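# Move a paper-laden cart through a closing door into a bay

## Task

Push or pull the utility cart through the door that closes by itself and leave it parked in the yellow-taped bay of the next room so that each of its four wheels lies fully within the tape, none resting on the tape itself. The copy-paper case has to sit in the cart's top tray without overhanging any edge. The door must have closed before the scene is ended. Either robot or both may be used. At the end every robot must have released everything and backed away, no robot may have fallen or be left leaning, and the result must hold without a robot supporting it.

## Robot and tools

Robots: two identical Hello Robot Stretch 3 units, r1 and r2. Each has a two-wheel differential base (0.33 m long, 0.34 m wide, passive omni wheel at the rear) that cannot drive sideways, a lift on a mast, and a telescoping arm that reaches out to the robot's RIGHT side, ending in a wrist and two-finger gripper. To move the hand forward or back you drive the base. Turning in place pivots about the point between the drive wheels, 0.05 m behind the front edge; with the arm retracted and the wrist folded the robot sweeps a 0.28 m radius circle, and an unfolded level wrist reaches beyond it.

Frames: the base frame sits on the floor between the drive wheels, x forward, y left, z up. hand_pose is reported in it, at the point where closed fingertips meet; with wrist joints at zero its x axis is up, y back along the arm toward the mast, z toward the rear. The odometry frame is the base frame at scene start. Each robot reports in its own frames only, so their relative placement must be read from images, lidar_m, wrist_depth_mm and head_depth_mm.

execute_actions: argument actions is a list holding one action or nothing (empty list just returns state and pictures). An action is an object keyed "r1" and/or "r2"; each robot entry may hold "base", "joints" and "contact_limits". base takes exactly one of {"translate_m": d}, a relative straight drive in metres from where the base last measured itself, forward positive, -1 to 1; or {"rotate_rad": d}, a relative turn in place in radians, counter-clockwise (left) positive, -3.2 to 3.2. joints holds absolute targets by name: lift_m 0 to 1.1 (arm height); arm_m 0 to 0.52 (extension); wrist_yaw_rad -1.345 to 4.42 (0 along the arm, positive toward the front, 3.0 folded over the base); wrist_pitch_rad -1.57 to 0.451 (0 level, negative tips down); wrist_roll_rad -2.911 to 2.911; gripper_m -0.089 to 0.179 (larger is wider; fingertip gap is 0.007 to 0.025 m less than the value, zero below 0.007); head_pan_rad -3.953 to 1.73 (0 forward, positive left, -1.57 along the arm); head_tilt_rad -1.53 to 0.419 (negative looks down). contact_limits takes only arm_m: a motor_effort percentage 1 to 100 that halts the arm when reached (contact_stop); lower is gentler, too low halts immediately. All motions in an action start together; an action lasts at most 15 s. Omitted joints or bases may keep pushing toward earlier targets. An unknown key or out-of-range number rejects the whole call. cameras: list of r1_head_camera, r1_nav_camera, r1_wrist_camera, r2_head_camera, r2_nav_camera, r2_wrist_camera, or "all"; omitted/null means all, [] means none. Images come in the order on the pictures line. If a result reports a stop, the rest of that reply's motion calls are skipped.

wait: seconds 0 to 10; commands nothing, returns state and pictures. zoom_image: camera plus region [x0,y0,x1,y1] in pixels of that camera's last full image, at most 504x504. finished_scene: scene number (1 or 2); irreversible, reports success.

Result lines: base_status/joint_status tell how each motion ended: done (base done means wheels turned the commanded amount, even with slip), off_target (stuck short, maybe still pushing), contact_stop, time_out, torque_fault (after these the target is dropped). Arm or lift after contact_stop go slack until commanded again. on_its_own covers uncommanded joints; its "held at" is the target, not the position. motor_effort is percent of max, positive toward higher values, peak in brackets; readings carry offsets and noise. Positive wheel effort pushes forward. base_odometry counts wheel turns (slip included); heading -3.142 to 3.142, left positive; turned_by_wheels and turned_by_imu give turn since last result. base_tilt in degrees, forward and right positive, with a fixed bias up to ~4 degrees. lidar_m: 12 ranges in metres in 30 degree sectors, 1st ahead going counter-clockwise (4th left, 7th behind, 10th right), at 0.17 m height, 0.15 to 12 m, "-" nothing seen; misses clear objects and its own robot, sees the other robot. wrist_depth_mm (45-1000) and head_depth_mm (280-4000, sideways image) are 7x7 median depth grids.

Speed: base runs 0.30 m/s and 1.9 rad/s only when lift_m < 0.30, arm_m < 0.03 and wrist_yaw_rad > 2.54; otherwise 0.10 m/s and 0.63 rad/s.

Gripping: command gripper_m below the object's width; release by going at least 0.02 above where contact began. Readings do not confirm a grasp.

Cautions: fold or unfold the wrist only with lift_m 0.32 to 0.95, wrist_pitch_rad -0.4, roll near 0; once folded the lift may drop to 0.25. With yaw below -0.4 keep pitch at -0.5 or lower. Robots must never press into each other; a base touching the other robot presses hard with any further motion, and no line reports robot contact. Paired carrying suffers travel mismatch (up to 2.5 cm per metre) that can tip a robot. Arm pushes above ~0.45 m hand height, repeated pushes, driving while holding something fixed, or snagging furniture (especially reversing) can tip a robot; undo in small steps, pull the hand free, lower lift to ~0.2 if still leaning. Base, wrist and head push without stopping; wrist servos can fault for 10 s under strain. Avoid drops, slams and hard hits. Loose objects may get nudged occasionally. The scene continues while you compose replies, holding the last command.

Each tool is called after ">>>" as a command line: name --argument value for each argument, lists and objects as JSON in quotes; but a table of rows of numbers goes row by row, as --pt "numbers of a row", without its own name.

## Session

>>> execute_actions --actions '[]'

Scene clock: 0.00 s.
r1.base_odometry: x=+0.000 y=+0.000 heading=+0.000 (m, m, rad; r1's odometry frame)
r1.turned_by_wheels: +0.000 (rad since the last result)
r1.turned_by_imu: +0.000 (rad since the last result)
r1.base_tilt: forward=+0.1 right=-0.4 (deg)
r1.lidar_m: 1.67 2.45 2.91 1.69 1.71 2.30 3.39 1.42 0.86 0.76 0.76 0.91
r1.head_depth_mm: 1509 1527 1547 1558 1576 1581 1589 / 1917 1937 1965 1976 2006 2021 1988 / 2157 2410 2445 2474 2472 2498 2170 / 2145 2405 2403 2425 2446 2461 2195 / 2141 2341 2356 2402 2391 2436 2192 / 2140 2329 2328 2346 2362 2384 2189 / 2127 2264 2301 2308 2328 2335 2205
r1.base_status: not commanded
r1.joint_positions: lift_m=+0.569 arm_m=-0.001 wrist_yaw_rad=+3.134 wrist_pitch_rad=-0.421 wrist_roll_rad=+0.001 gripper_m=+0.037 head_pan_rad=-0.010 head_tilt_rad=-0.014
r1.joint_status: not commanded
r1.motor_effort: left_wheel=+0 right_wheel=+0 lift_m=+27 arm_m=-1 wrist_yaw_rad=+1 wrist_pitch_rad=+5 wrist_roll_rad=+0 gripper_m=-1 head_pan_rad=+0 head_tilt_rad=+2 (%)
r1.hand_pose: x=-0.0195 y=+0.0796 z=+0.5814 quat_wxyz=(+0.151, +0.692, +0.145, +0.691) (m; r1's base frame)
r1.wrist_depth_mm: - - - - - - - / - - - - - - - / - - - - - - - / - - - - - - - / - - - - - - - / 920 914 944 886 863 852 853 / 794 784 756 736 723 729 739
r2.base_odometry: x=+0.000 y=+0.000 heading=+0.000 (m, m, rad; r2's odometry frame)
r2.turned_by_wheels: +0.000 (rad since the last result)
r2.turned_by_imu: +0.000 (rad since the last result)
r2.base_tilt: forward=+0.2 right=-0.1 (deg)
r2.lidar_m: 1.80 1.60 1.61 1.93 2.34 2.35 2.23 1.91 1.50 2.71 2.42 2.42
r2.head_depth_mm: 2009 2603 2610 2598 2610 2598 2139 / 2013 2450 2506 2537 2583 2618 2135 / 2040 2206 2269 2280 2320 2355 2123 / 1949 2010 2045 2061 2100 2145 2066 / 1811 1848 1861 1899 1924 1936 1937 / 1683 1691 1723 1730 1785 1796 1814 / 1567 1592 1600 1621 1643 1662 1675
r2.base_status: not commanded
r2.joint_positions: lift_m=+0.506 arm_m=+0.001 wrist_yaw_rad=+3.132 wrist_pitch_rad=-0.495 wrist_roll_rad=-0.011 gripper_m=+0.037 head_pan_rad=+0.017 head_tilt_rad=-0.012
r2.joint_status: not commanded
r2.motor_effort: left_wheel=+0 right_wheel=+0 lift_m=+33 arm_m=+1 wrist_yaw_rad=+0 wrist_pitch_rad=+5 wrist_roll_rad=+0 gripper_m=-1 head_pan_rad=+0 head_tilt_rad=+1 (%)
r2.hand_pose: x=-0.0191 y=+0.0683 z=+0.5020 quat_wxyz=(+0.176, +0.682, +0.171, +0.689) (m; r2's base frame)
r2.wrist_depth_mm: - - - - - - - / - - - - - - - / - - - - - - - / 925 942 - - - - - / 808 826 806 815 834 843 871 / 687 719 - 714 709 720 715 / 622 606 621 639 625 632 644
pictures: r1_head_camera (sideways: a quarter turn clockwise sets it upright), r1_nav_camera (sideways: a quarter turn counterclockwise sets it upright), r1_wrist_camera, r2_head_camera (sideways: a quarter turn clockwise sets it upright), r2_nav_camera (sideways: a quarter turn counterclockwise sets it upright), r2_wrist_camera
Images, in order (width x height): r1_head_camera 896x504, r1_nav_camera 672x504, r1_wrist_camera 644x364, r2_head_camera 896x504, r2_nav_camera 672x504, r2_wrist_camera 644x364.

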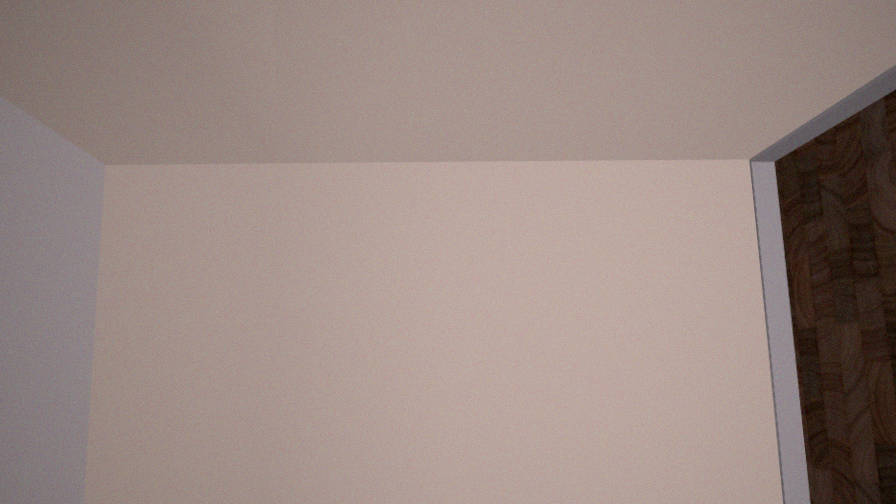

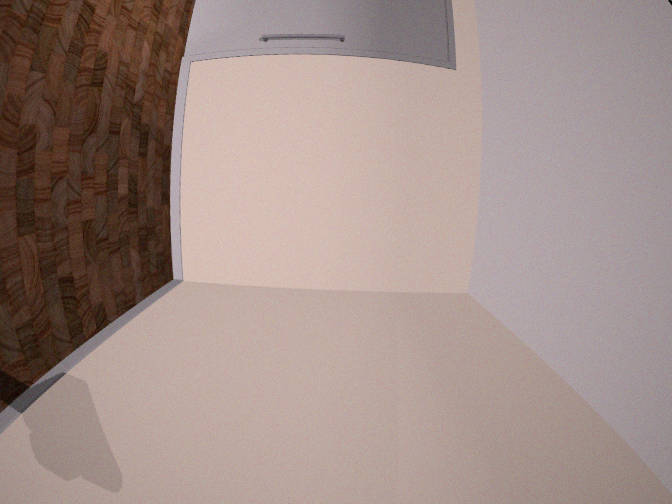

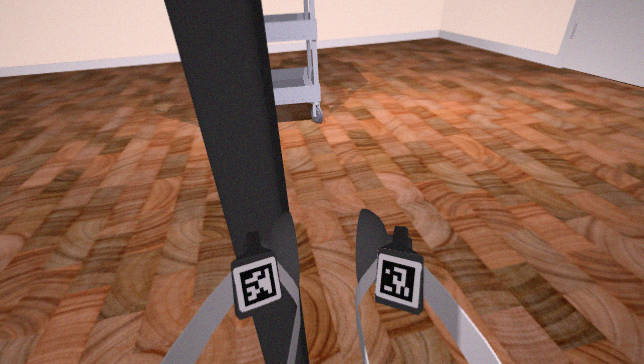

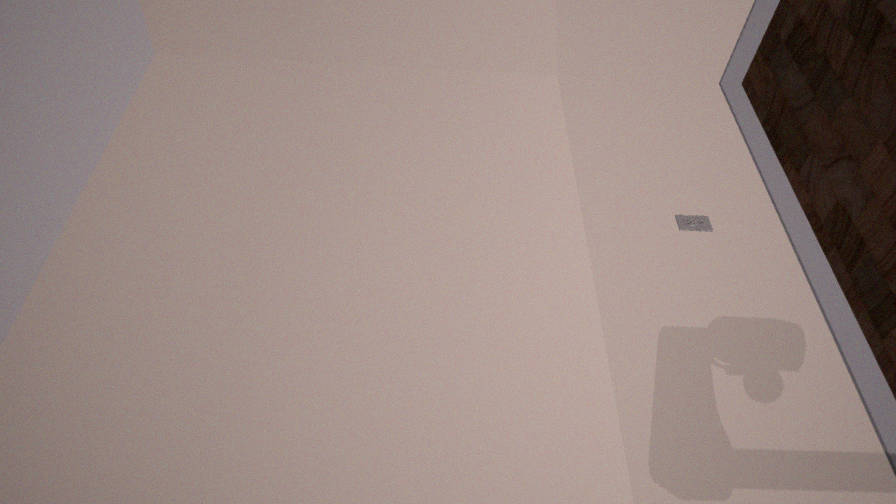

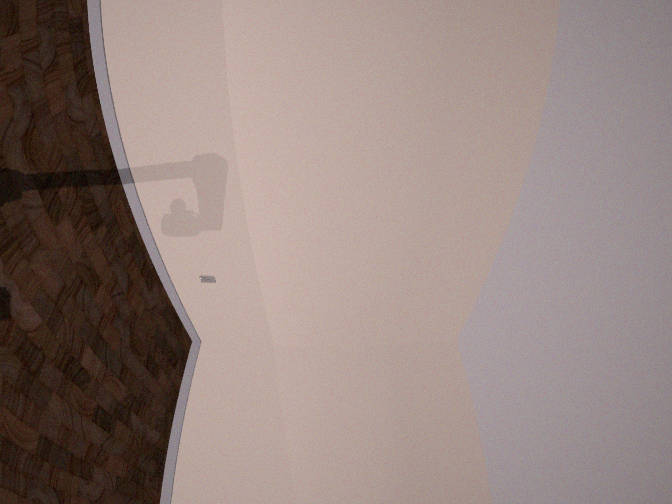

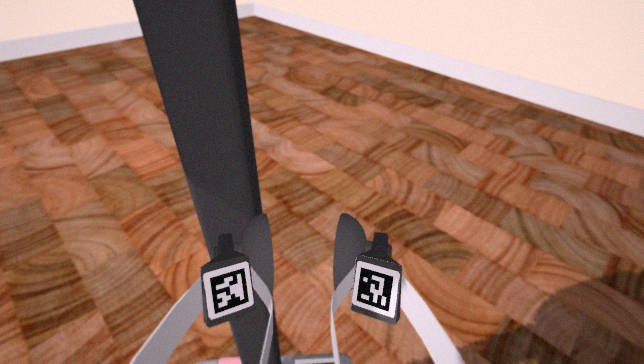

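>>> execute_actions --actions '[{"r1":{"joints":{"head_pan_rad":1.3,"head_tilt_rad":-0.5}},"r2":{"joints":{"head_pan_rad":1.5,"head_tilt_rad":-0.5}}}]' --cameras '["r1_head_camera","r1_nav_camera","r2_head_camera","r2_nav_camera"]'

>>> execute_actions --actions '[{"r1":{"joints":{"head_pan_rad":-1.6,"head_tilt_rad":-0.5}},"r2":{"joints":{"head_pan_rad":-1.6,"head_tilt_rad":-0.5}}}]' --cameras '["r1_head_camera","r1_nav_camera","r2_head_camera","r2_nav_camera"]'

Scene clock: 1.57 s.
r1.base_odometry: x=+0.000 y=+0.000 heading=+0.000 (m, m, rad; r1's odometry frame)
r1.turned_by_wheels: +0.000 (rad since the last result)
r1.turned_by_imu: +0.000 (rad since the last result)
r1.base_tilt: forward=+0.0 right=-0.4 (deg)
r1.lidar_m: 1.68 2.46 2.92 1.69 1.71 2.29 3.38 1.42 0.86 0.76 0.76 0.91
r1.head_depth_mm: 3038 3216 3361 2548 1942 1559 1301 / 3433 3731 3771 2600 1961 1560 1311 / 3951 - 3808 2589 1965 1571 1306 / 3840 - 3832 2601 1979 1570 1320 / 3661 3977 3898 2630 1996 1592 1325 / 3514 3798 3883 2398 1958 1587 1324 / 3374 3608 1979 2059 1915 1605 1330
r1.base_status: not commanded
r1.joint_positions: lift_m=+0.569 arm_m=-0.001 wrist_yaw_rad=+3.134 wrist_pitch_rad=-0.421 wrist_roll_rad=+0.001 gripper_m=+0.037 head_pan_rad=+1.293 head_tilt_rad=-0.494
r1.joint_status: all done
r1.motor_effort: left_wheel=+0(0) right_wheel=+0(0) lift_m=+28(28) arm_m=-1(1) wrist_yaw_rad=+0(0) wrist_pitch_rad=+5(5) wrist_roll_rad=+1(0) gripper_m=+0(1) head_pan_rad=+6(66) head_tilt_rad=-3(26) (%)
r1.hand_pose: x=-0.0195 y=+0.0796 z=+0.5814 quat_wxyz=(+0.151, +0.692, +0.145, +0.691) (m; r1's base frame)
r1.wrist_depth_mm: - - - - - - - / - - - - - - - / - - - - - - - / - - - - - - - / - - - - - - 985 / 901 904 945 871 860 839 825 / 777 773 759 761 741 725 713
r2.base_odometry: x=+0.000 y=+0.000 heading=+0.000 (m, m, rad; r2's odometry frame)
r2.turned_by_wheels: +0.000 (rad since the last result)
r2.turned_by_imu: +0.000 (rad since the last result)
r2.base_tilt: forward=+0.1 right=-0.1 (deg)
r2.lidar_m: 1.80 1.61 1.61 1.92 2.34 2.35 2.24 1.91 1.50 2.72 2.42 2.43
r2.head_depth_mm: 1475 1571 1686 1816 1889 1547 1298 / 1588 1714 1838 1986 1935 1553 1295 / 1726 1858 2016 2178 1929 1548 1287 / 1879 2037 2229 2362 1923 1536 1291 / 2061 2282 2495 2520 1900 1537 1288 / 2281 2499 2705 2515 1905 1526 1283 / 2199 2332 2542 2477 1895 1517 1270
r2.base_status: not commanded
r2.joint_positions: lift_m=+0.506 arm_m=+0.001 wrist_yaw_rad=+3.132 wrist_pitch_rad=-0.495 wrist_roll_rad=-0.011 gripper_m=+0.037 head_pan_rad=+1.493 head_tilt_rad=-0.494
r2.joint_status: all done
r2.motor_effort: left_wheel=+1(1) right_wheel=+0(0) lift_m=+33(34) arm_m=+1(1) wrist_yaw_rad=-1(1) wrist_pitch_rad=+6(5) wrist_roll_rad=+0(0) gripper_m=+0(1) head_pan_rad=+3(42) head_tilt_rad=-3(27) (%)
r2.hand_pose: x=-0.0191 y=+0.0683 z=+0.5020 quat_wxyz=(+0.176, +0.682, +0.171, +0.689) (m; r2's base frame)
r2.wrist_depth_mm: - - - - - - - / - - - - - - - / - - - - - - - / 969 961 - - - - - / 811 793 800 835 827 828 842 / 705 706 - 702 720 739 748 / 611 620 634 627 619 636 628
pictures: r1_head_camera (sideways: a quarter turn clockwise sets it upright), r1_nav_camera (sideways: a quarter turn counterclockwise sets it upright), r2_head_camera (sideways: a quarter turn clockwise sets it upright), r2_nav_camera (sideways: a quarter turn counterclockwise sets it upright)
camera_calibration (this result's frames):
r1_head_camera: T_world_to_cam=[[-0.143512, -0.485287, -0.862497, 1.14587], [-0.96784, 0.250773, 0.0199421, -0.0173158], [0.206614, 0.837621, -0.505669, 0.609545], [0, 0, 0, 1]] pos_world=[0.0217469, 0.0498494, 1.29688]
r1_nav_camera: T_world_to_cam=[[0.0769251, 0.436218, 0.896547, -1.129], [0.965426, -0.25722, 0.0423164, -0.00263886], [0.249069, 0.862294, -0.440923, 0.533269], [0, 0, 0, 1]] pos_world=[-0.0434248, 0.0319766, 1.24745]
r2_head_camera: T_world_to_cam=[[-0.0101583, -0.519651, -0.854318, 1.13161], [-0.998889, 0.0445897, -0.015245, 0.0267655], [0.0460159, 0.853214, -0.519527, 0.639844], [0, 0, 0, 1]] pos_world=[0.008788, 0.0409241, 1.29958]
r2_nav_camera: T_world_to_cam=[[0.0379696, 0.471578, 0.881007, -1.10007], [0.996042, -0.0887658, 0.00458641, 0.0393439], [0.0803661, 0.877345, -0.473082, 0.565756], [0, 0, 0, 1]] pos_world=[-0.0428867, 0.0258959, 1.23663]
Images, in order (width x height): r1_head_camera 896x504, r1_nav_camera 672x504, r2_head_camera 896x504, r2_nav_camera 672x504.

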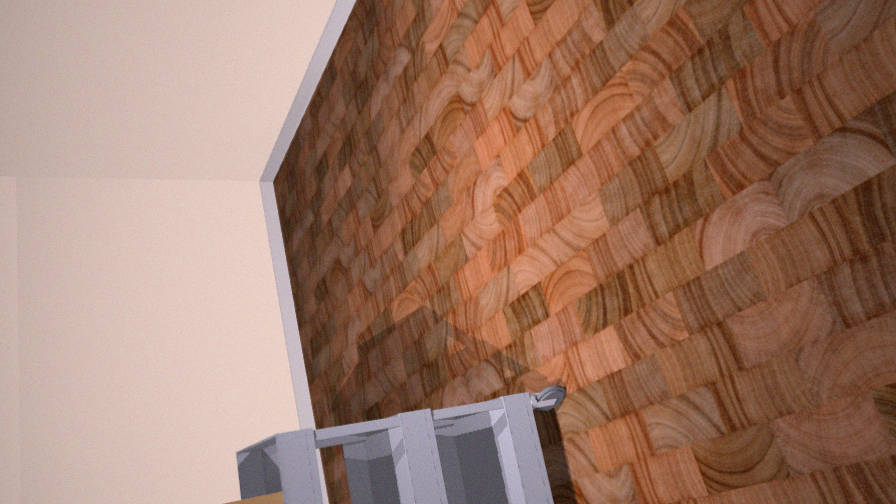

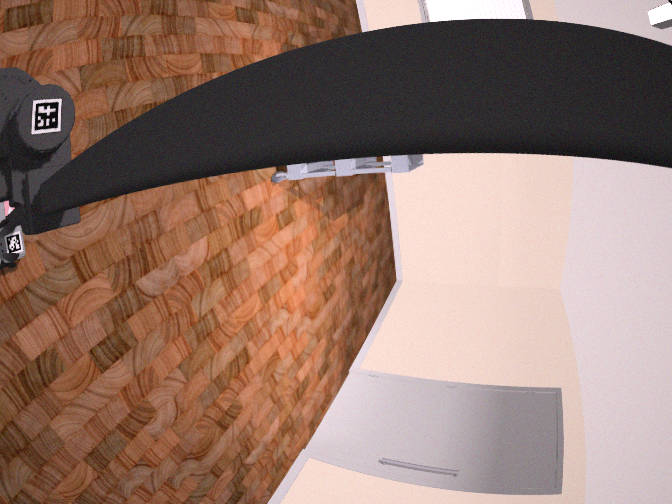

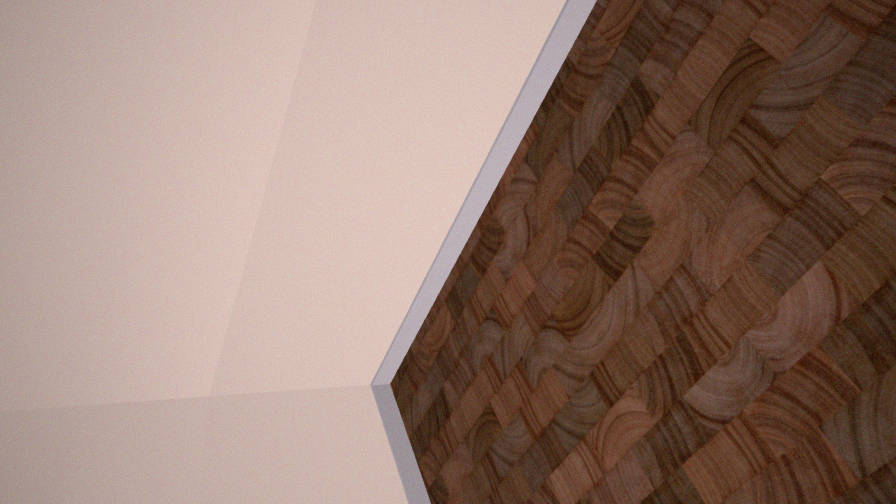

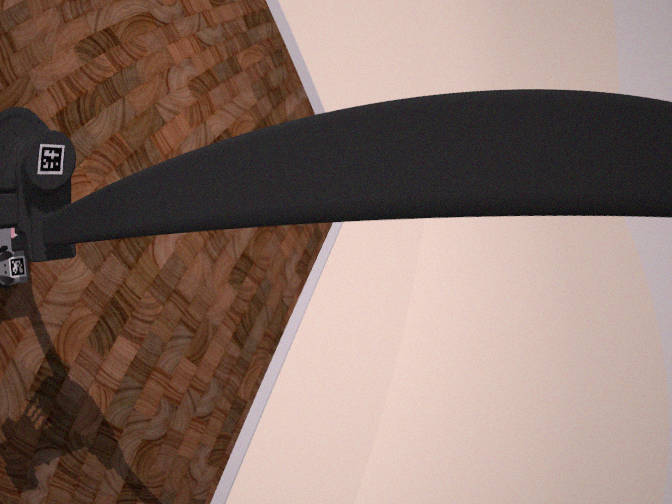

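Scene clock: 3.47 s.
r1.base_odometry: x=+0.000 y=+0.000 heading=+0.000 (m, m, rad; r1's odometry frame)
r1.turned_by_wheels: +0.000 (rad since the last result)
r1.turned_by_imu: +0.000 (rad since the last result)
r1.base_tilt: forward=+0.0 right=-0.4 (deg)
r1.lidar_m: 1.67 2.46 2.93 1.69 1.71 2.29 3.39 1.42 0.86 0.76 0.76 0.91
r1.head_depth_mm: 673 733 810 907 1020 1167 1275 / 659 720 793 882 993 1134 1258 / 646 706 774 860 965 1099 1235 / 633 691 757 840 936 1066 1226 / 623 678 742 820 911 1035 1189 / 612 664 726 800 889 1002 1154 / 600 652 711 781 869 978 1114
r1.base_status: not commanded
r1.joint_positions: lift_m=+0.569 arm_m=-0.001 wrist_yaw_rad=+3.134 wrist_pitch_rad=-0.421 wrist_roll_rad=+0.001 gripper_m=+0.037 head_pan_rad=-1.593 head_tilt_rad=-0.494
r1.joint_status: all done
r1.motor_effort: left_wheel=+0(0) right_wheel=+0(1) lift_m=+28(28) arm_m=-1(1) wrist_yaw_rad=+1(1) wrist_pitch_rad=+5(4) wrist_roll_rad=+1(1) gripper_m=-1(1) head_pan_rad=-5(61) head_tilt_rad=-2(2) (%)
r1.hand_pose: x=-0.0195 y=+0.0796 z=+0.5814 quat_wxyz=(+0.151, +0.692, +0.145, +0.691) (m; r1's base frame)
r1.wrist_depth_mm: - - - - - - - / - - - - - - - / - - - - - - - / - - - - - - - / - - - - - - - / 941 894 936 897 869 856 818 / 780 781 727 761 722 756 713
r2.base_odometry: x=+0.000 y=+0.000 heading=+0.000 (m, m, rad; r2's odometry frame)
r2.turned_by_wheels: +0.000 (rad since the last result)
r2.turned_by_imu: +0.000 (rad since the last result)
r2.base_tilt: forward=+0.1 right=-0.1 (deg)
r2.lidar_m: 1.81 1.61 1.61 1.93 2.34 2.35 2.23 1.90 1.51 2.72 2.42 2.43
r2.head_depth_mm: 3657 - 3865 2590 1942 1558 1293 / 3284 3660 3860 2580 1926 1542 1291 / 3044 3365 3520 2580 1936 1549 1286 / 2756 3001 3205 2535 1910 1538 1283 / 2543 2725 3009 2515 1910 1534 1273 / 2375 2536 2788 2502 1901 1528 1281 / 2198 2341 2565 2494 1887 1530 1274
r2.base_status: not commanded
r2.joint_positions: lift_m=+0.506 arm_m=+0.001 wrist_yaw_rad=+3.132 wrist_pitch_rad=-0.495 wrist_roll_rad=-0.011 gripper_m=+0.037 head_pan_rad=-1.593 head_tilt_rad=-0.494
r2.joint_status: all done
r2.motor_effort: left_wheel=+1(1) right_wheel=+0(0) lift_m=+33(33) arm_m=+1(1) wrist_yaw_rad=+0(0) wrist_pitch_rad=+5(5) wrist_roll_rad=+0(0) gripper_m=+0(0) head_pan_rad=-5(43) head_tilt_rad=-3(4) (%)
r2.hand_pose: x=-0.0191 y=+0.0683 z=+0.5020 quat_wxyz=(+0.176, +0.682, +0.171, +0.689) (m; r2's base frame)
r2.wrist_depth_mm: - - - - - - - / - - - - - - - / - - - - - - - / 955 958 - - - - - / 795 803 812 832 847 851 836 / 698 698 - 714 726 709 728 / 612 620 631 639 619 637 635
pictures: r1_head_camera (sideways: a quarter turn clockwise sets it upright), r1_nav_camera (sideways: a quarter turn counterclockwise sets it upright), r2_head_camera (sideways: a quarter turn clockwise sets it upright), r2_nav_camera (sideways: a quarter turn counterclockwise sets it upright)
camera_calibration (this result's frames):
r1_head_camera: T_world_to_cam=[[0.0159274, 0.50609, -0.862333, 1.14468], [0.999798, 0.0025279, 0.01995, -0.0293287], [0.0122764, -0.862477, -0.505948, 0.611093], [0, 0, 0, 1]] pos_world=[0.00358896, -0.0521854, 1.29686]
r1_nav_camera: T_world_to_cam=[[0.0360603, -0.441767, 0.896405, -1.12857], [-0.999095, 0.0043005, 0.0423107, 0.00935219], [-0.0225465, -0.897119, -0.441213, 0.535304], [0, 0, 0, 1]] pos_world=[0.0621093, -0.018373, 1.24744]
r2_head_camera: T_world_to_cam=[[-0.0189684, 0.519664, -0.85416, 1.13146], [0.999818, 0.0114535, -0.0152348, 0.0145601], [0.00186612, -0.854294, -0.519787, 0.640452], [0, 0, 0, 1]] pos_world=[0.00570928, -0.0410097, 1.29956]
r2_nav_camera: T_world_to_cam=[[-0.011493, -0.473233, 0.880862, -1.09958], [-0.999451, 0.032816, 0.00458972, 0.0515121], [-0.0310784, -0.880326, -0.47335, 0.566786], [0, 0, 0, 1]] pos_world=[0.0564612, -0.0230906, 1.23663]
Images, in order (width x height): r1_head_camera 896x504, r1_nav_camera 672x504, r2_head_camera 896x504, r2_nav_camera 672x504.

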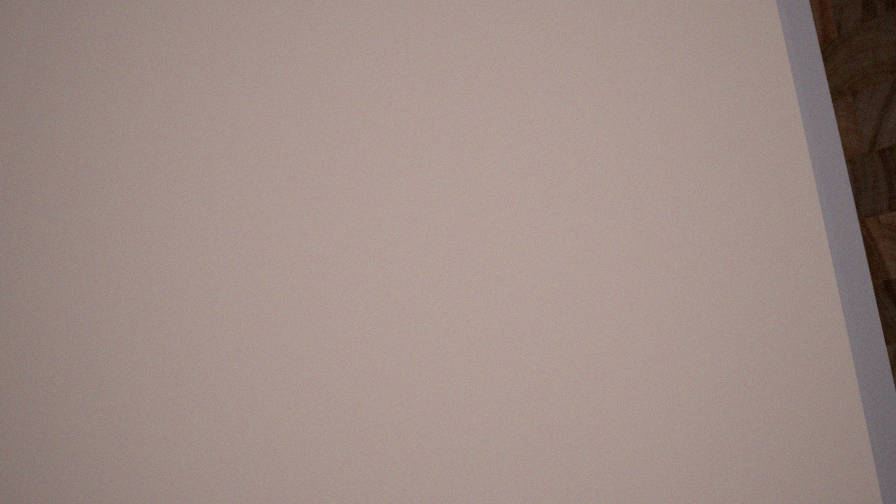

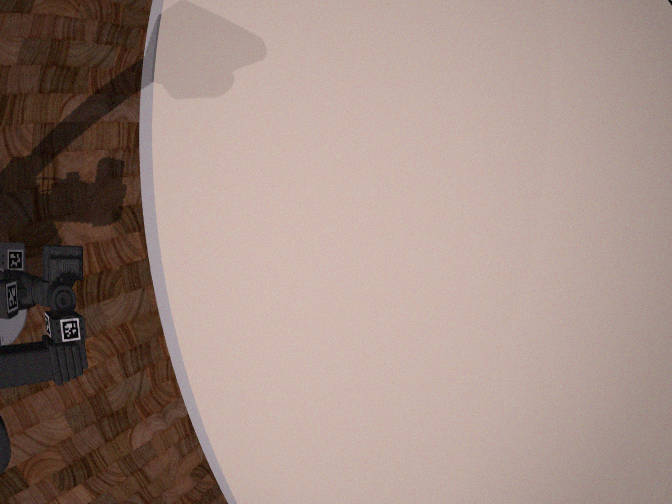

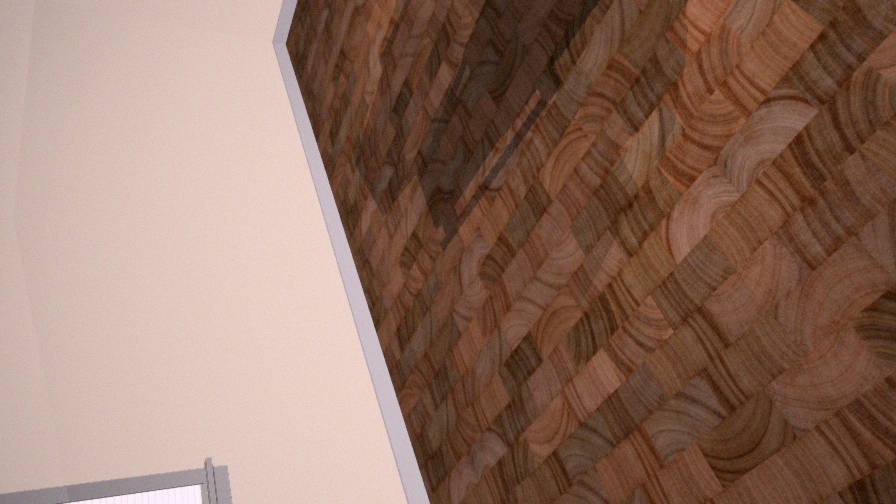

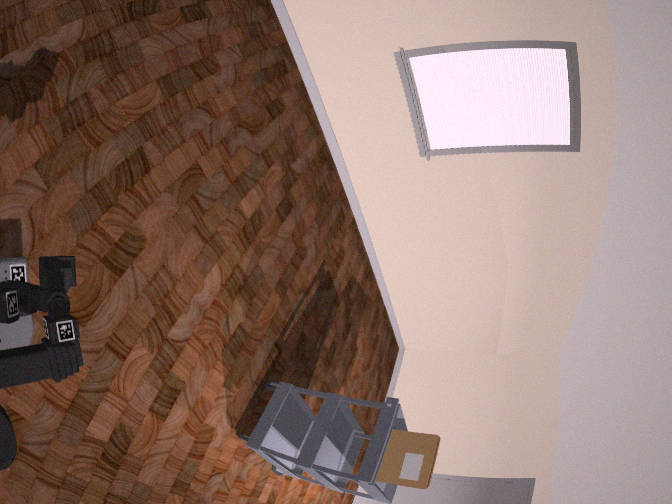

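>>> execute_actions --actions '[{"r1":{"joints":{"lift_m":0.25,"head_pan_rad":0.7,"head_tilt_rad":-0.35}},"r2":{"joints":{"lift_m":0.25,"head_pan_rad":-2.3,"head_tilt_rad":-0.4}}}]' --cameras '["r1_head_camera","r2_head_camera"]'

Scene clock: 7.97 s.
r1.base_odometry: x=+0.000 y=+0.000 heading=+0.000 (m, m, rad; r1's odometry frame)
r1.turned_by_wheels: +0.000 (rad since the last result)
r1.turned_by_imu: +0.000 (rad since the last result)
r1.base_tilt: forward=+0.1 right=-0.4 (deg)
r1.lidar_m: 1.67 2.45 2.92 1.69 1.72 2.29 3.38 1.41 0.86 0.76 0.77 0.91
r1.head_depth_mm: 2088 2209 2362 2520 2326 1787 1437 / 2176 2321 2491 2632 2342 1793 1443 / 2281 2455 2607 2824 2360 1798 1451 / 2401 2601 2786 3000 2367 1811 1445 / 2538 2745 2972 3152 2389 1831 1457 / 2682 2901 3171 3301 2388 1818 1453 / 2911 3147 3377 3589 2393 1828 1459
r1.base_status: not commanded
r1.joint_positions: lift_m=+0.250 arm_m=-0.001 wrist_yaw_rad=+3.134 wrist_pitch_rad=-0.422 wrist_roll_rad=+0.001 gripper_m=+0.037 head_pan_rad=+0.693 head_tilt_rad=-0.359
r1.joint_status: all done
r1.motor_effort: left_wheel=+0(0) right_wheel=+0(1) lift_m=+25(24) arm_m=-1(1) wrist_yaw_rad=+0(0) wrist_pitch_rad=+5(5) wrist_roll_rad=+0(0) gripper_m=-1(0) head_pan_rad=+4(61) head_tilt_rad=+4(16) (%)
r1.hand_pose: x=-0.0195 y=+0.0795 z=+0.2618 quat_wxyz=(+0.151, +0.692, +0.146, +0.691) (m; r1's base frame)
r1.wrist_depth_mm: - - - - - - - / - - - - - - - / - - - - 936 908 922 / 783 752 730 731 703 679 659 / 619 588 590 559 576 550 537 / 505 513 - - - 458 453 / 436 - - - 396 396 394
r2.base_odometry: x=+0.000 y=+0.000 heading=+0.000 (m, m, rad; r2's odometry frame)
r2.turned_by_wheels: +0.000 (rad since the last result)
r2.turned_by_imu: +0.001 (rad since the last result)
r2.base_tilt: forward=+0.1 right=-0.1 (deg)
r2.lidar_m: 1.80 1.61 1.61 1.93 2.34 2.35 2.23 1.91 1.50 2.72 2.42 2.42
r2.head_depth_mm: 3421 3699 - 3018 2168 1686 1368 / 3494 3688 - 3009 2147 1672 1372 / 3520 3764 - 2842 2145 1661 1362 / 3500 3777 1703 1918 1972 1664 1356 / 3611 3827 1689 2012 1966 1659 1360 / 3672 - 3760 1975 1958 1653 1349 / 3698 - - 2939 2093 1637 1351
r2.base_status: not commanded
r2.joint_positions: lift_m=+0.251 arm_m=+0.001 wrist_yaw_rad=+3.132 wrist_pitch_rad=-0.495 wrist_roll_rad=-0.011 gripper_m=+0.037 head_pan_rad=-2.293 head_tilt_rad=-0.409
r2.joint_status: all done
r2.motor_effort: left_wheel=+1(1) right_wheel=+0(0) lift_m=+14(27) arm_m=+1(2) wrist_yaw_rad=-1(1) wrist_pitch_rad=+6(6) wrist_roll_rad=+0(0) gripper_m=+0(1) head_pan_rad=-3(38) head_tilt_rad=+3(14) (%)
r2.hand_pose: x=-0.0191 y=+0.0682 z=+0.2464 quat_wxyz=(+0.176, +0.682, +0.171, +0.689) (m; r2's base frame)
r2.wrist_depth_mm: - - - - - - - / 925 940 947 953 968 - - / 703 717 724 728 726 739 766 / 578 573 - 586 588 595 620 / 481 500 - 518 493 496 514 / - - - - 435 439 438 / - - - - 380 383 376
pictures: r1_head_camera (sideways: a quarter turn clockwise sets it upright), r2_head_camera (sideways: a quarter turn clockwise sets it upright)
camera_calibration (this result's frames):
r1_head_camera: T_world_to_cam=[[-0.300048, -0.24283, -0.922499, 1.2251], [-0.65914, 0.75184, 0.0164819, -0.0146973], [0.689569, 0.613002, -0.385647, 0.450421], [0, 0, 0, 1]] pos_world=[0.0473035, 0.0324311, 1.3041]
r2_head_camera: T_world_to_cam=[[0.271114, 0.353814, -0.895161, 1.18316], [0.771104, -0.636454, -0.0180176, 0.01958], [-0.576103, -0.685378, -0.445379, 0.547161], [0, 0, 0, 1]] pos_world=[-0.0206495, -0.0311458, 1.30317]
Images, in order (width x height): r1_head_camera 896x504, r2_head_camera 896x504.

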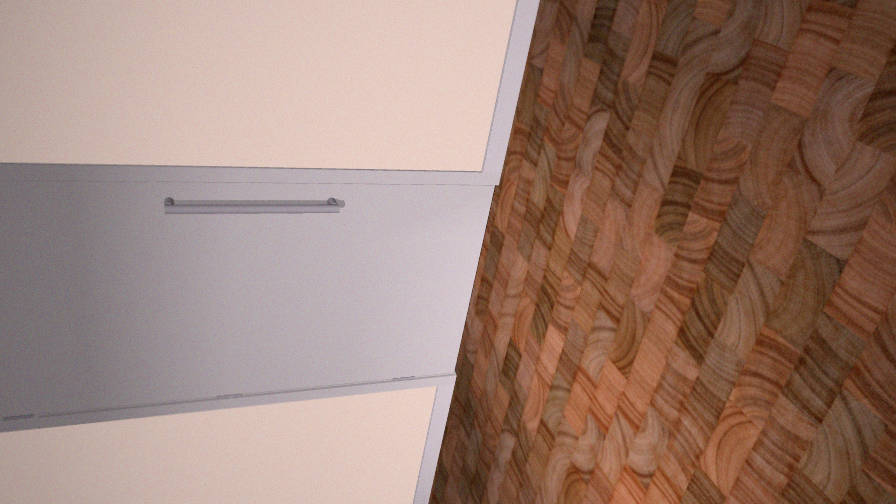

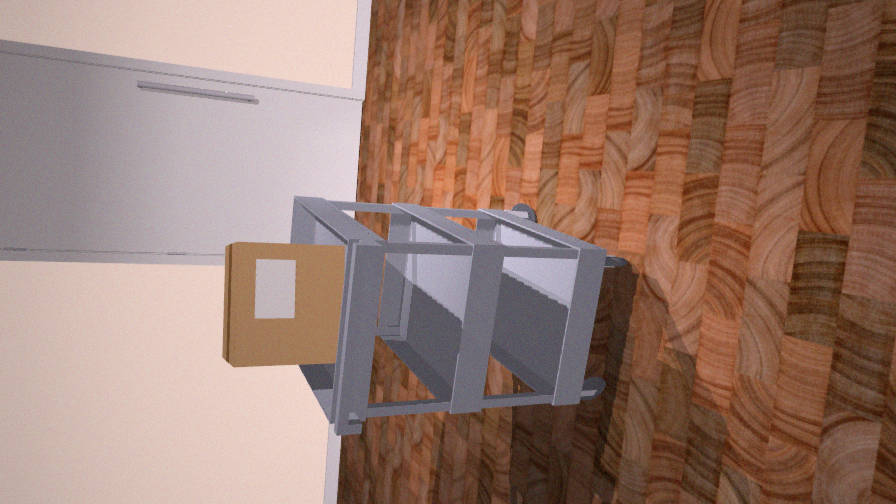

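>>> execute_actions --actions '[{"r1":{"base":{"rotate_rad":0.8},"joints":{"head_pan_rad":0.0,"head_tilt_rad":-0.4}},"r2":{"base":{"rotate_rad":-2.3},"joints":{"head_pan_rad":0,"head_tilt_rad":-0.6}}}]' --cameras '[]'

>>> execute_actions --actions '[{"r1":{"base":{"translate_m":1.0}},"r2":{"base":{"translate_m":0.6}}}]' --cameras '["r1_head_camera","r2_head_camera"]'

Scene clock: 10.87 s.
r1.base_odometry: x=+0.000 y=+0.000 heading=+0.800 (m, m, rad; r1's odometry frame)
r1.turned_by_wheels: +0.800 (rad since the last result)
r1.turned_by_imu: +0.808 (rad since the last result)
r1.base_tilt: forward=+0.1 right=-0.4 (deg)
r1.lidar_m: 2.58 3.72 1.69 2.34 2.34 2.44 1.02 0.78 0.76 0.80 1.15 2.45
r1.head_depth_mm: 2149 2288 2436 2607 2200 1708 1398 / 2268 2418 2615 2787 2232 1717 1404 / 2430 2616 2834 2950 2242 1734 1402 / 2595 2806 2999 3130 2243 1724 1412 / 2810 3001 3309 3181 2251 1739 1420 / 3018 3240 3602 3231 2254 1739 1418 / 3224 3505 3934 3258 2250 1741 1420
r1.base_status: done
r1.joint_positions: lift_m=+0.250 arm_m=-0.001 wrist_yaw_rad=+3.134 wrist_pitch_rad=-0.422 wrist_roll_rad=+0.001 gripper_m=+0.037 head_pan_rad=+0.007 head_tilt_rad=-0.395
r1.joint_status: all done
r1.motor_effort: left_wheel=-2(7) right_wheel=+2(7) lift_m=+25(25) arm_m=-1(1) wrist_yaw_rad=+0(0) wrist_pitch_rad=+5(5) wrist_roll_rad=+1(0) gripper_m=+0(0) head_pan_rad=-5(53) head_tilt_rad=-3(6) (%)
r1.hand_pose: x=-0.0195 y=+0.0795 z=+0.2618 quat_wxyz=(+0.151, +0.692, +0.146, +0.691) (m; r1's base frame)
r1.wrist_depth_mm: - - - - - - - / - - - - - - - / - - - - 942 901 858 / 767 762 739 716 726 682 666 / 615 598 573 575 579 543 541 / 501 506 - - - 456 453 / 433 - - - 391 396 389
r2.base_odometry: x=+0.000 y=+0.000 heading=-2.300 (m, m, rad; r2's odometry frame)
r2.turned_by_wheels: -2.300 (rad since the last result)
r2.turned_by_imu: -2.296 (rad since the last result)
r2.base_tilt: forward=+0.2 right=-0.1 (deg)
r2.lidar_m: 1.50 1.64 2.46 2.42 2.10 1.63 1.61 1.71 2.38 2.33 2.20 3.63
r2.head_depth_mm: 3427 3849 3020 2212 1747 1440 1228 / 3466 3790 3037 2220 1743 1443 1229 / 3552 3771 2981 2206 1726 1439 1230 / 3488 1851 2074 2039 1729 1422 1221 / 3435 1570 1897 2017 1715 1424 1215 / 3510 1604 1899 2000 1714 1421 1214 / 3669 3909 2760 2148 1717 1418 1214
r2.base_status: done
r2.joint_positions: lift_m=+0.251 arm_m=+0.001 wrist_yaw_rad=+3.132 wrist_pitch_rad=-0.495 wrist_roll_rad=-0.011 gripper_m=+0.037 head_pan_rad=-0.007 head_tilt_rad=-0.593
r2.joint_status: all done
r2.motor_effort: left_wheel=+2(14) right_wheel=-2(10) lift_m=+14(14) arm_m=+1(1) wrist_yaw_rad=+0(0) wrist_pitch_rad=+6(6) wrist_roll_rad=+0(0) gripper_m=-1(1) head_pan_rad=+3(45) head_tilt_rad=-3(18) (%)
r2.hand_pose: x=-0.0191 y=+0.0682 z=+0.2464 quat_wxyz=(+0.176, +0.682, +0.171, +0.689) (m; r2's base frame)
r2.wrist_depth_mm: - - - - - - - / 919 927 951 958 984 - - / 702 714 718 741 746 749 747 / 568 569 - 595 593 604 612 / 490 506 - 528 495 498 511 / - - - - 433 439 434 / - - - - 383 383 387
pictures: none
No camera images: the call's "cameras" was empty. Leave "cameras" out to get every camera's image.

Scene clock: 15.80 s.
r1.base_odometry: x=+0.697 y=+0.717 heading=+0.800 (m, m, rad; r1's odometry frame)
r1.turned_by_wheels: +0.000 (rad since the last result)
r1.turned_by_imu: -0.001 (rad since the last result)
r1.base_tilt: forward=+0.1 right=-0.4 (deg)
r1.lidar_m: 1.68 2.43 1.52 1.23 4.33 4.20 1.77 1.34 1.31 1.38 1.65 1.61
r1.head_depth_mm: 1406 1481 1581 1705 1826 1725 1399 / 1491 1578 1698 1822 1971 1716 1406 / 1582 1688 1819 1976 2089 1724 1402 / 1687 1819 1959 2138 2229 1719 1415 / 1821 1944 2139 2343 2247 1743 1409 / 1928 2113 2346 2552 2260 1753 1413 / 2103 2329 2569 2815 2282 1766 1429
r1.base_status: done
r1.joint_positions: lift_m=+0.250 arm_m=-0.001 wrist_yaw_rad=+3.134 wrist_pitch_rad=-0.423 wrist_roll_rad=+0.001 gripper_m=+0.037 head_pan_rad=+0.007 head_tilt_rad=-0.396
r1.joint_status: not commanded
r1.motor_effort: left_wheel=-2(5) right_wheel=+2(8) lift_m=+25(25) arm_m=-1(1) wrist_yaw_rad=+1(0) wrist_pitch_rad=+5(5) wrist_roll_rad=+1(1) gripper_m=+1(1) head_pan_rad=-5(5) head_tilt_rad=-1(2) (%)
r1.hand_pose: x=-0.0195 y=+0.0794 z=+0.2618 quat_wxyz=(+0.151, +0.692, +0.146, +0.691) (m; r1's base frame)
r1.wrist_depth_mm: - - - - - - - / - - - - - - - / - - - 996 970 930 885 / 805 756 729 708 708 686 664 / 603 595 590 579 575 548 545 / 499 509 - - - 460 453 / 433 - - - 391 393 386
r2.base_odometry: x=-0.400 y=-0.448 heading=-2.300 (m, m, rad; r2's odometry frame)
r2.turned_by_wheels: +0.000 (rad since the last result)
r2.turned_by_imu: +0.003 (rad since the last result)
r2.base_tilt: forward=+0.2 right=-0.1 (deg)
r2.lidar_m: 0.90 0.98 2.40 2.36 2.53 2.24 2.21 2.36 2.43 2.40 2.56 2.11
r2.head_depth_mm: 2950 3291 3013 2214 1743 1443 1235 / 3013 3284 3024 2209 1741 1445 1231 / 3014 3334 2999 2193 1739 1436 1225 / 3053 3260 1224 1447 1594 1433 1218 / 3039 1070 1133 1390 1442 1392 1218 / 3081 1059 1121 1382 1480 1425 1208 / 3128 1098 1133 1344 1486 1411 1214
r2.base_status: done
r2.joint_positions: lift_m=+0.251 arm_m=+0.001 wrist_yaw_rad=+3.132 wrist_pitch_rad=-0.495 wrist_roll_rad=-0.011 gripper_m=+0.037 head_pan_rad=-0.007 head_tilt_rad=-0.594
r2.joint_status: not commanded
r2.motor_effort: left_wheel=+2(14) right_wheel=-2(7) lift_m=+14(14) arm_m=+1(0) wrist_yaw_rad=+0(1) wrist_pitch_rad=+6(6) wrist_roll_rad=+0(0) gripper_m=+0(0) head_pan_rad=+4(4) head_tilt_rad=-3(4) (%)
r2.hand_pose: x=-0.0191 y=+0.0682 z=+0.2464 quat_wxyz=(+0.176, +0.682, +0.171, +0.689) (m; r2's base frame)
r2.wrist_depth_mm: - - - - - - - / 890 925 948 933 965 - - / 707 730 707 736 739 744 746 / 582 581 - 579 596 601 608 / 485 504 - 532 503 501 510 / - - - - 427 430 442 / - - - - 380 382 380
pictures: r1_head_camera (sideways: a quarter turn clockwise sets it upright), r2_head_camera (sideways: a quarter turn clockwise sets it upright)
camera_calibration (this result's frames):
r1_head_camera: T_world_to_cam=[[-0.419717, 0.00186742, -0.907653, 1.20645], [-0.0333192, 0.999292, 0.0174634, -0.0197918], [0.907043, 0.037572, -0.419357, 0.492962], [0, 0, 0, 1]] pos_world=[0.0585711, -0.000996692, 1.30211]
r2_head_camera: T_world_to_cam=[[-0.601803, -0.0261802, -0.798215, 1.06207], [-0.0277905, 0.999544, -0.0118312, 0.0163956], [0.798161, 0.0150628, -0.602256, 0.742887], [0, 0, 0, 1]] pos_world=[0.0466692, 0.000227123, 1.29536]
Images, in order (width x height): r1_head_camera 896x504, r2_head_camera 896x504.

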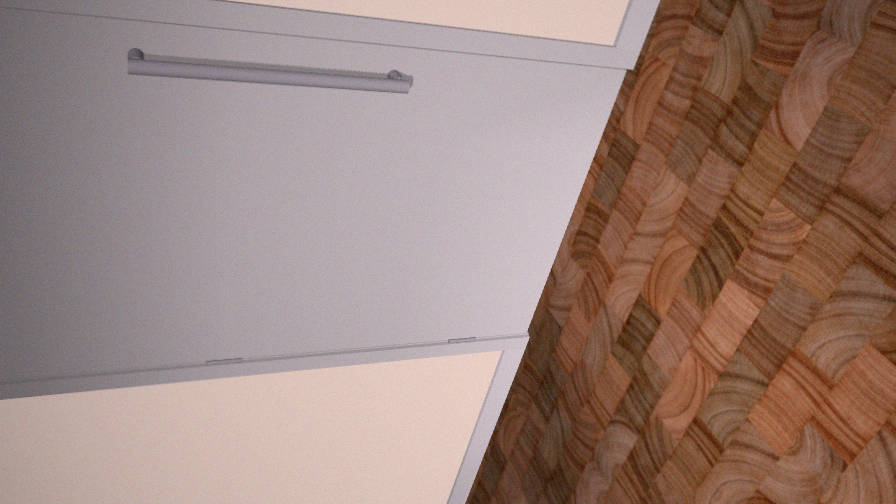

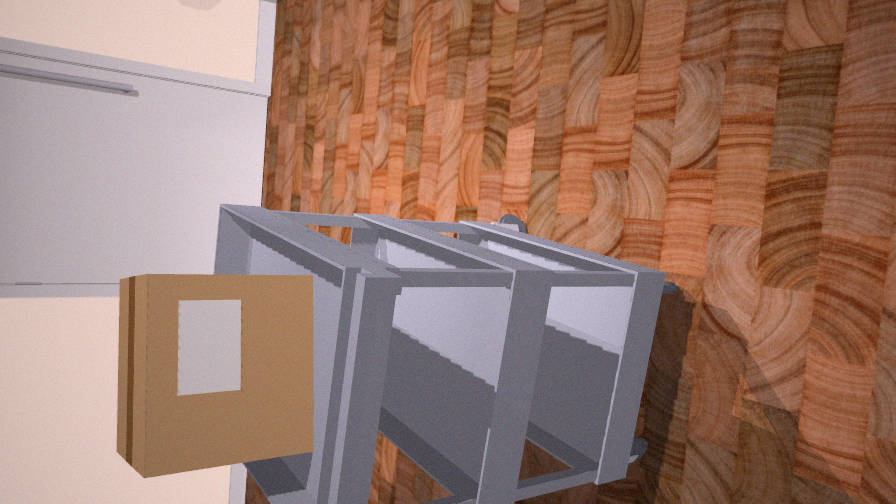

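>>> execute_actions --actions '[{"r1":{"base":{"translate_m":0.9}},"r2":{"base":{"translate_m":0.35}}}]' --cameras '["r2_head_camera"]'

>>> execute_actions --actions '[{"r1":{"base":{"rotate_rad":1.0},"joints":{"head_pan_rad":-1.57,"head_tilt_rad":-0.5}},"r2":{"joints":{"head_pan_rad":-0.4,"head_tilt_rad":-0.8}}}]' --cameras '["r1_head_camera","r1_nav_camera","r2_head_camera"]'

Scene clock: 22.03 s.
r1.base_odometry: x=+1.324 y=+1.363 heading=+0.800 (m, m, rad; r1's odometry frame)
r1.turned_by_wheels: +0.000 (rad since the last result)
r1.turned_by_imu: -0.001 (rad since the last result)
r1.base_tilt: forward=+0.1 right=-0.3 (deg)
r1.lidar_m: 0.90 1.29 2.97 3.12 1.55 4.94 2.43 1.85 1.81 1.15 0.88 0.84
r1.head_depth_mm: 726 774 826 882 952 1033 1126 / 770 823 881 949 1028 1119 1234 / 823 879 944 1020 1113 1225 1333 / 878 943 1014 1112 1215 1347 1399 / 935 1009 1100 1212 1340 1512 1418 / 1009 1100 1206 1328 1486 1640 1413 / 1091 1187 1318 1486 1692 1745 1426
r1.base_status: done
r1.joint_positions: lift_m=+0.250 arm_m=-0.001 wrist_yaw_rad=+3.134 wrist_pitch_rad=-0.423 wrist_roll_rad=+0.001 gripper_m=+0.037 head_pan_rad=+0.007 head_tilt_rad=-0.396
r1.joint_status: not commanded
r1.motor_effort: left_wheel=-1(5) right_wheel=+1(7) lift_m=+25(25) arm_m=-1(1) wrist_yaw_rad=+0(1) wrist_pitch_rad=+5(5) wrist_roll_rad=+0(0) gripper_m=+0(0) head_pan_rad=-5(4) head_tilt_rad=-2(2) (%)
r1.hand_pose: x=-0.0195 y=+0.0794 z=+0.2617 quat_wxyz=(+0.151, +0.692, +0.146, +0.691) (m; r1's base frame)
r1.wrist_depth_mm: - - - - - - - / - - - - - - - / - - - - 923 918 917 / 771 761 750 718 701 680 671 / 620 591 595 576 590 545 539 / 502 513 - - - 459 448 / 434 - - - 395 397 384
r2.base_odometry: x=-0.633 y=-0.709 heading=-2.300 (m, m, rad; r2's odometry frame)
r2.turned_by_wheels: +0.000 (rad since the last result)
r2.turned_by_imu: +0.003 (rad since the last result)
r2.base_tilt: forward=+0.2 right=-0.1 (deg)
r2.lidar_m: 0.54 0.59 2.37 2.33 2.49 2.60 2.56 2.73 2.47 2.43 2.59 2.32
r2.head_depth_mm: 2678 2881 2433 2219 1748 1432 1231 / 2691 2972 3021 2207 1743 1436 1228 / 2752 3011 2841 2102 1735 1438 1222 / 2772 3008 1149 890 1105 1305 1201 / 2772 814 812 851 683 931 1149 / 2787 806 809 850 1030 981 1141 / 2831 797 802 842 1032 1170 1160
r2.base_status: done
r2.joint_positions: lift_m=+0.251 arm_m=+0.001 wrist_yaw_rad=+3.132 wrist_pitch_rad=-0.495 wrist_roll_rad=-0.011 gripper_m=+0.037 head_pan_rad=-0.007 head_tilt_rad=-0.594
r2.joint_status: not commanded
r2.motor_effort: left_wheel=+2(12) right_wheel=-2(5) lift_m=+15(14) arm_m=+0(1) wrist_yaw_rad=+0(0) wrist_pitch_rad=+5(6) wrist_roll_rad=+0(0) gripper_m=+0(1) head_pan_rad=+4(4) head_tilt_rad=-3(3) (%)
r2.hand_pose: x=-0.0191 y=+0.0682 z=+0.2464 quat_wxyz=(+0.176, +0.682, +0.171, +0.689) (m; r2's base frame)
r2.wrist_depth_mm: - - - - - - - / 904 912 956 959 993 - - / 707 708 717 728 740 735 748 / 578 573 - 594 593 595 611 / 482 501 - 519 499 500 512 / - - - - 433 431 433 / - - - - 379 379 385
pictures: r2_head_camera (sideways: a quarter turn clockwise sets it upright)
camera_calibration (this result's frames):
r2_head_camera: T_world_to_cam=[[-0.601919, -0.026199, -0.798127, 1.06196], [-0.0278248, 0.999543, -0.0118261, 0.0163892], [0.798072, 0.0150893, -0.602373, 0.74304], [0, 0, 0, 1]] pos_world=[0.0466682, 0.00022845, 1.29536]
Images, in order (width x height): r2_head_camera 896x504.

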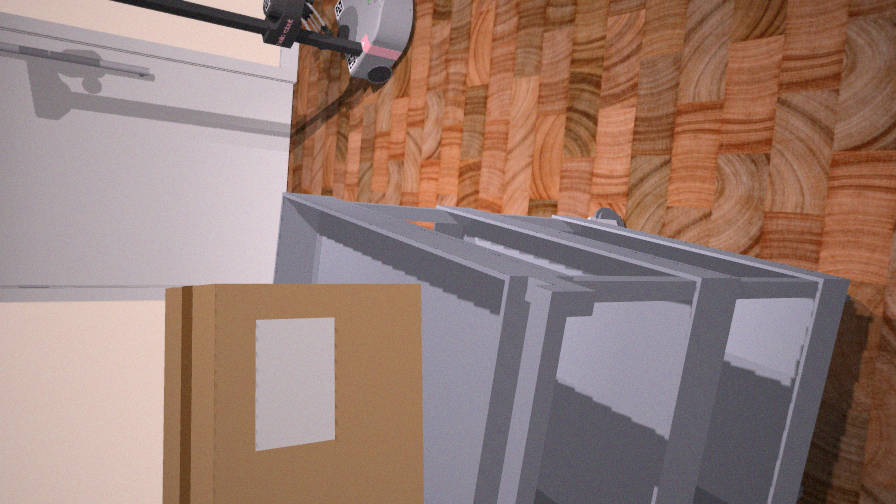

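Scene clock: 23.97 s.
r1.base_odometry: x=+1.324 y=+1.363 heading=+1.800 (m, m, rad; r1's odometry frame)
r1.turned_by_wheels: +1.000 (rad since the last result)
r1.turned_by_imu: +1.009 (rad since the last result)
r1.base_tilt: forward=+0.1 right=-0.4 (deg)
r1.lidar_m: 2.96 3.10 1.41 2.45 2.56 1.87 1.81 1.21 0.89 0.84 0.89 1.22
r1.head_depth_mm: 693 754 828 919 1024 1169 1274 / 698 762 832 923 1031 1171 1278 / 700 764 838 929 1038 1183 1284 / 692 756 841 924 1043 1189 1299 / 698 749 820 915 1057 1206 1308 / 702 774 850 949 1063 1216 1317 / 714 778 856 953 1066 1217 1325
r1.base_status: done
r1.joint_positions: lift_m=+0.250 arm_m=-0.001 wrist_yaw_rad=+3.134 wrist_pitch_rad=-0.423 wrist_roll_rad=+0.001 gripper_m=+0.037 head_pan_rad=-1.563 head_tilt_rad=-0.494
r1.joint_status: all done
r1.motor_effort: left_wheel=-2(8) right_wheel=+2(8) lift_m=+25(25) arm_m=-1(1) wrist_yaw_rad=+1(0) wrist_pitch_rad=+5(5) wrist_roll_rad=+1(1) gripper_m=+0(1) head_pan_rad=-5(62) head_tilt_rad=-2(11) (%)
r1.hand_pose: x=-0.0195 y=+0.0794 z=+0.2617 quat_wxyz=(+0.151, +0.692, +0.146, +0.691) (m; r1's base frame)
r1.wrist_depth_mm: - - - - - - - / - - - - - - - / - - - 957 940 900 899 / 787 779 739 734 700 682 654 / 618 580 604 582 581 555 540 / 496 517 - - - 458 453 / 440 - - - 395 396 388
r2.base_odometry: x=-0.633 y=-0.709 heading=-2.300 (m, m, rad; r2's odometry frame)
r2.turned_by_wheels: +0.000 (rad since the last result)
r2.turned_by_imu: +0.000 (rad since the last result)
r2.base_tilt: forward=+0.2 right=-0.1 (deg)
r2.lidar_m: 0.54 0.59 2.37 2.33 2.50 2.60 2.56 2.73 2.47 2.43 2.60 2.36
r2.head_depth_mm: 3225 2735 2148 1749 1491 1295 1139 / 3109 2721 2139 1748 1476 1286 1146 / 3050 2720 2125 1754 1483 1288 1134 / 2813 2382 2111 1737 1477 1287 1132 / 2878 2663 2118 1751 1469 1287 1130 / 2805 2651 2096 1603 1329 1226 1131 / 2754 1033 835 721 899 1190 1132
r2.base_status: not commanded
r2.joint_positions: lift_m=+0.251 arm_m=+0.001 wrist_yaw_rad=+3.132 wrist_pitch_rad=-0.495 wrist_roll_rad=-0.011 gripper_m=+0.037 head_pan_rad=-0.393 head_tilt_rad=-0.790
r2.joint_status: all done
r2.motor_effort: left_wheel=+2(2) right_wheel=-2(2) lift_m=+15(15) arm_m=+1(1) wrist_yaw_rad=-1(1) wrist_pitch_rad=+5(6) wrist_roll_rad=+0(0) gripper_m=+0(0) head_pan_rad=-4(27) head_tilt_rad=-5(21) (%)
r2.hand_pose: x=-0.0191 y=+0.0682 z=+0.2464 quat_wxyz=(+0.176, +0.682, +0.171, +0.689) (m; r2's base frame)
r2.wrist_depth_mm: - - - - - - - / 915 936 938 942 978 - - / 702 712 717 743 733 748 752 / 565 573 - 592 601 614 616 / 481 501 - 541 505 510 511 / - - - - 431 433 439 / - - - - 374 375 385
pictures: r1_head_camera (sideways: a quarter turn clockwise sets it upright), r1_nav_camera (sideways: a quarter turn counterclockwise sets it upright), r2_head_camera (sideways: a quarter turn clockwise sets it upright)
camera_calibration (this result's frames):
r1_head_camera: T_world_to_cam=[[0.000824428, 0.506774, -0.862079, 1.14444], [0.999278, 0.0323325, 0.0199623, -0.0293416], [0.0379895, -0.861473, -0.506381, 0.6115], [0, 0, 0, 1]] pos_world=[0.00514632, -0.0522345, 1.29684]
r1_nav_camera: T_world_to_cam=[[0.049222, -0.440946, 0.896183, -1.12836], [-0.998779, -0.0255174, 0.0423018, 0.00936185], [0.00421548, -0.897171, -0.441664, 0.535727], [0, 0, 0, 1]] pos_world=[0.0626321, -0.0166671, 1.24743]
r2_head_camera: T_world_to_cam=[[-0.700423, 0.257294, -0.665738, 0.890014], [0.348852, 0.937166, -0.0048322, 0.00498406], [0.622663, -0.235628, -0.74617, 0.931145], [0, 0, 0, 1]] pos_world=[0.0418576, -0.0142616, 1.28733]
Images, in order (width x height): r1_head_camera 896x504, r1_nav_camera 672x504, r2_head_camera 896x504.

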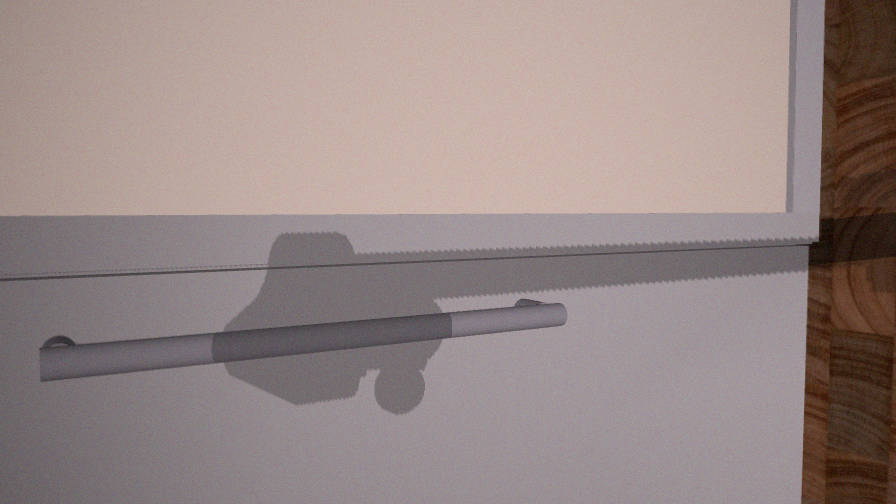

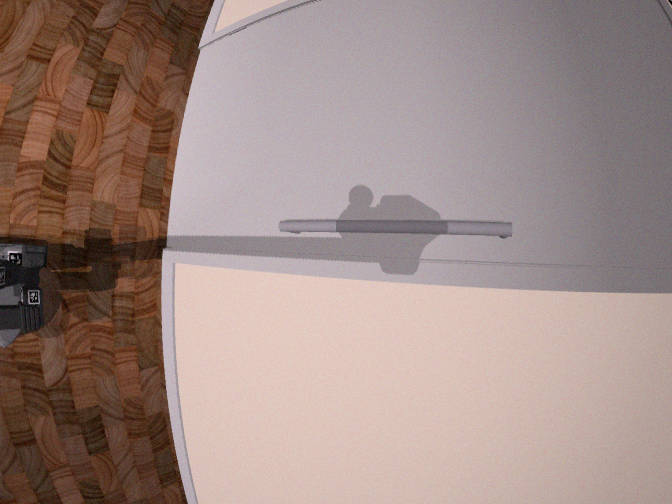

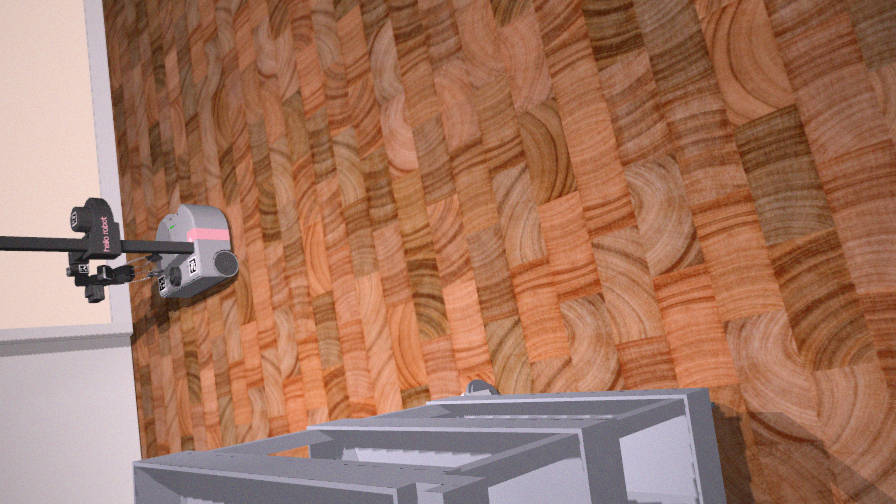

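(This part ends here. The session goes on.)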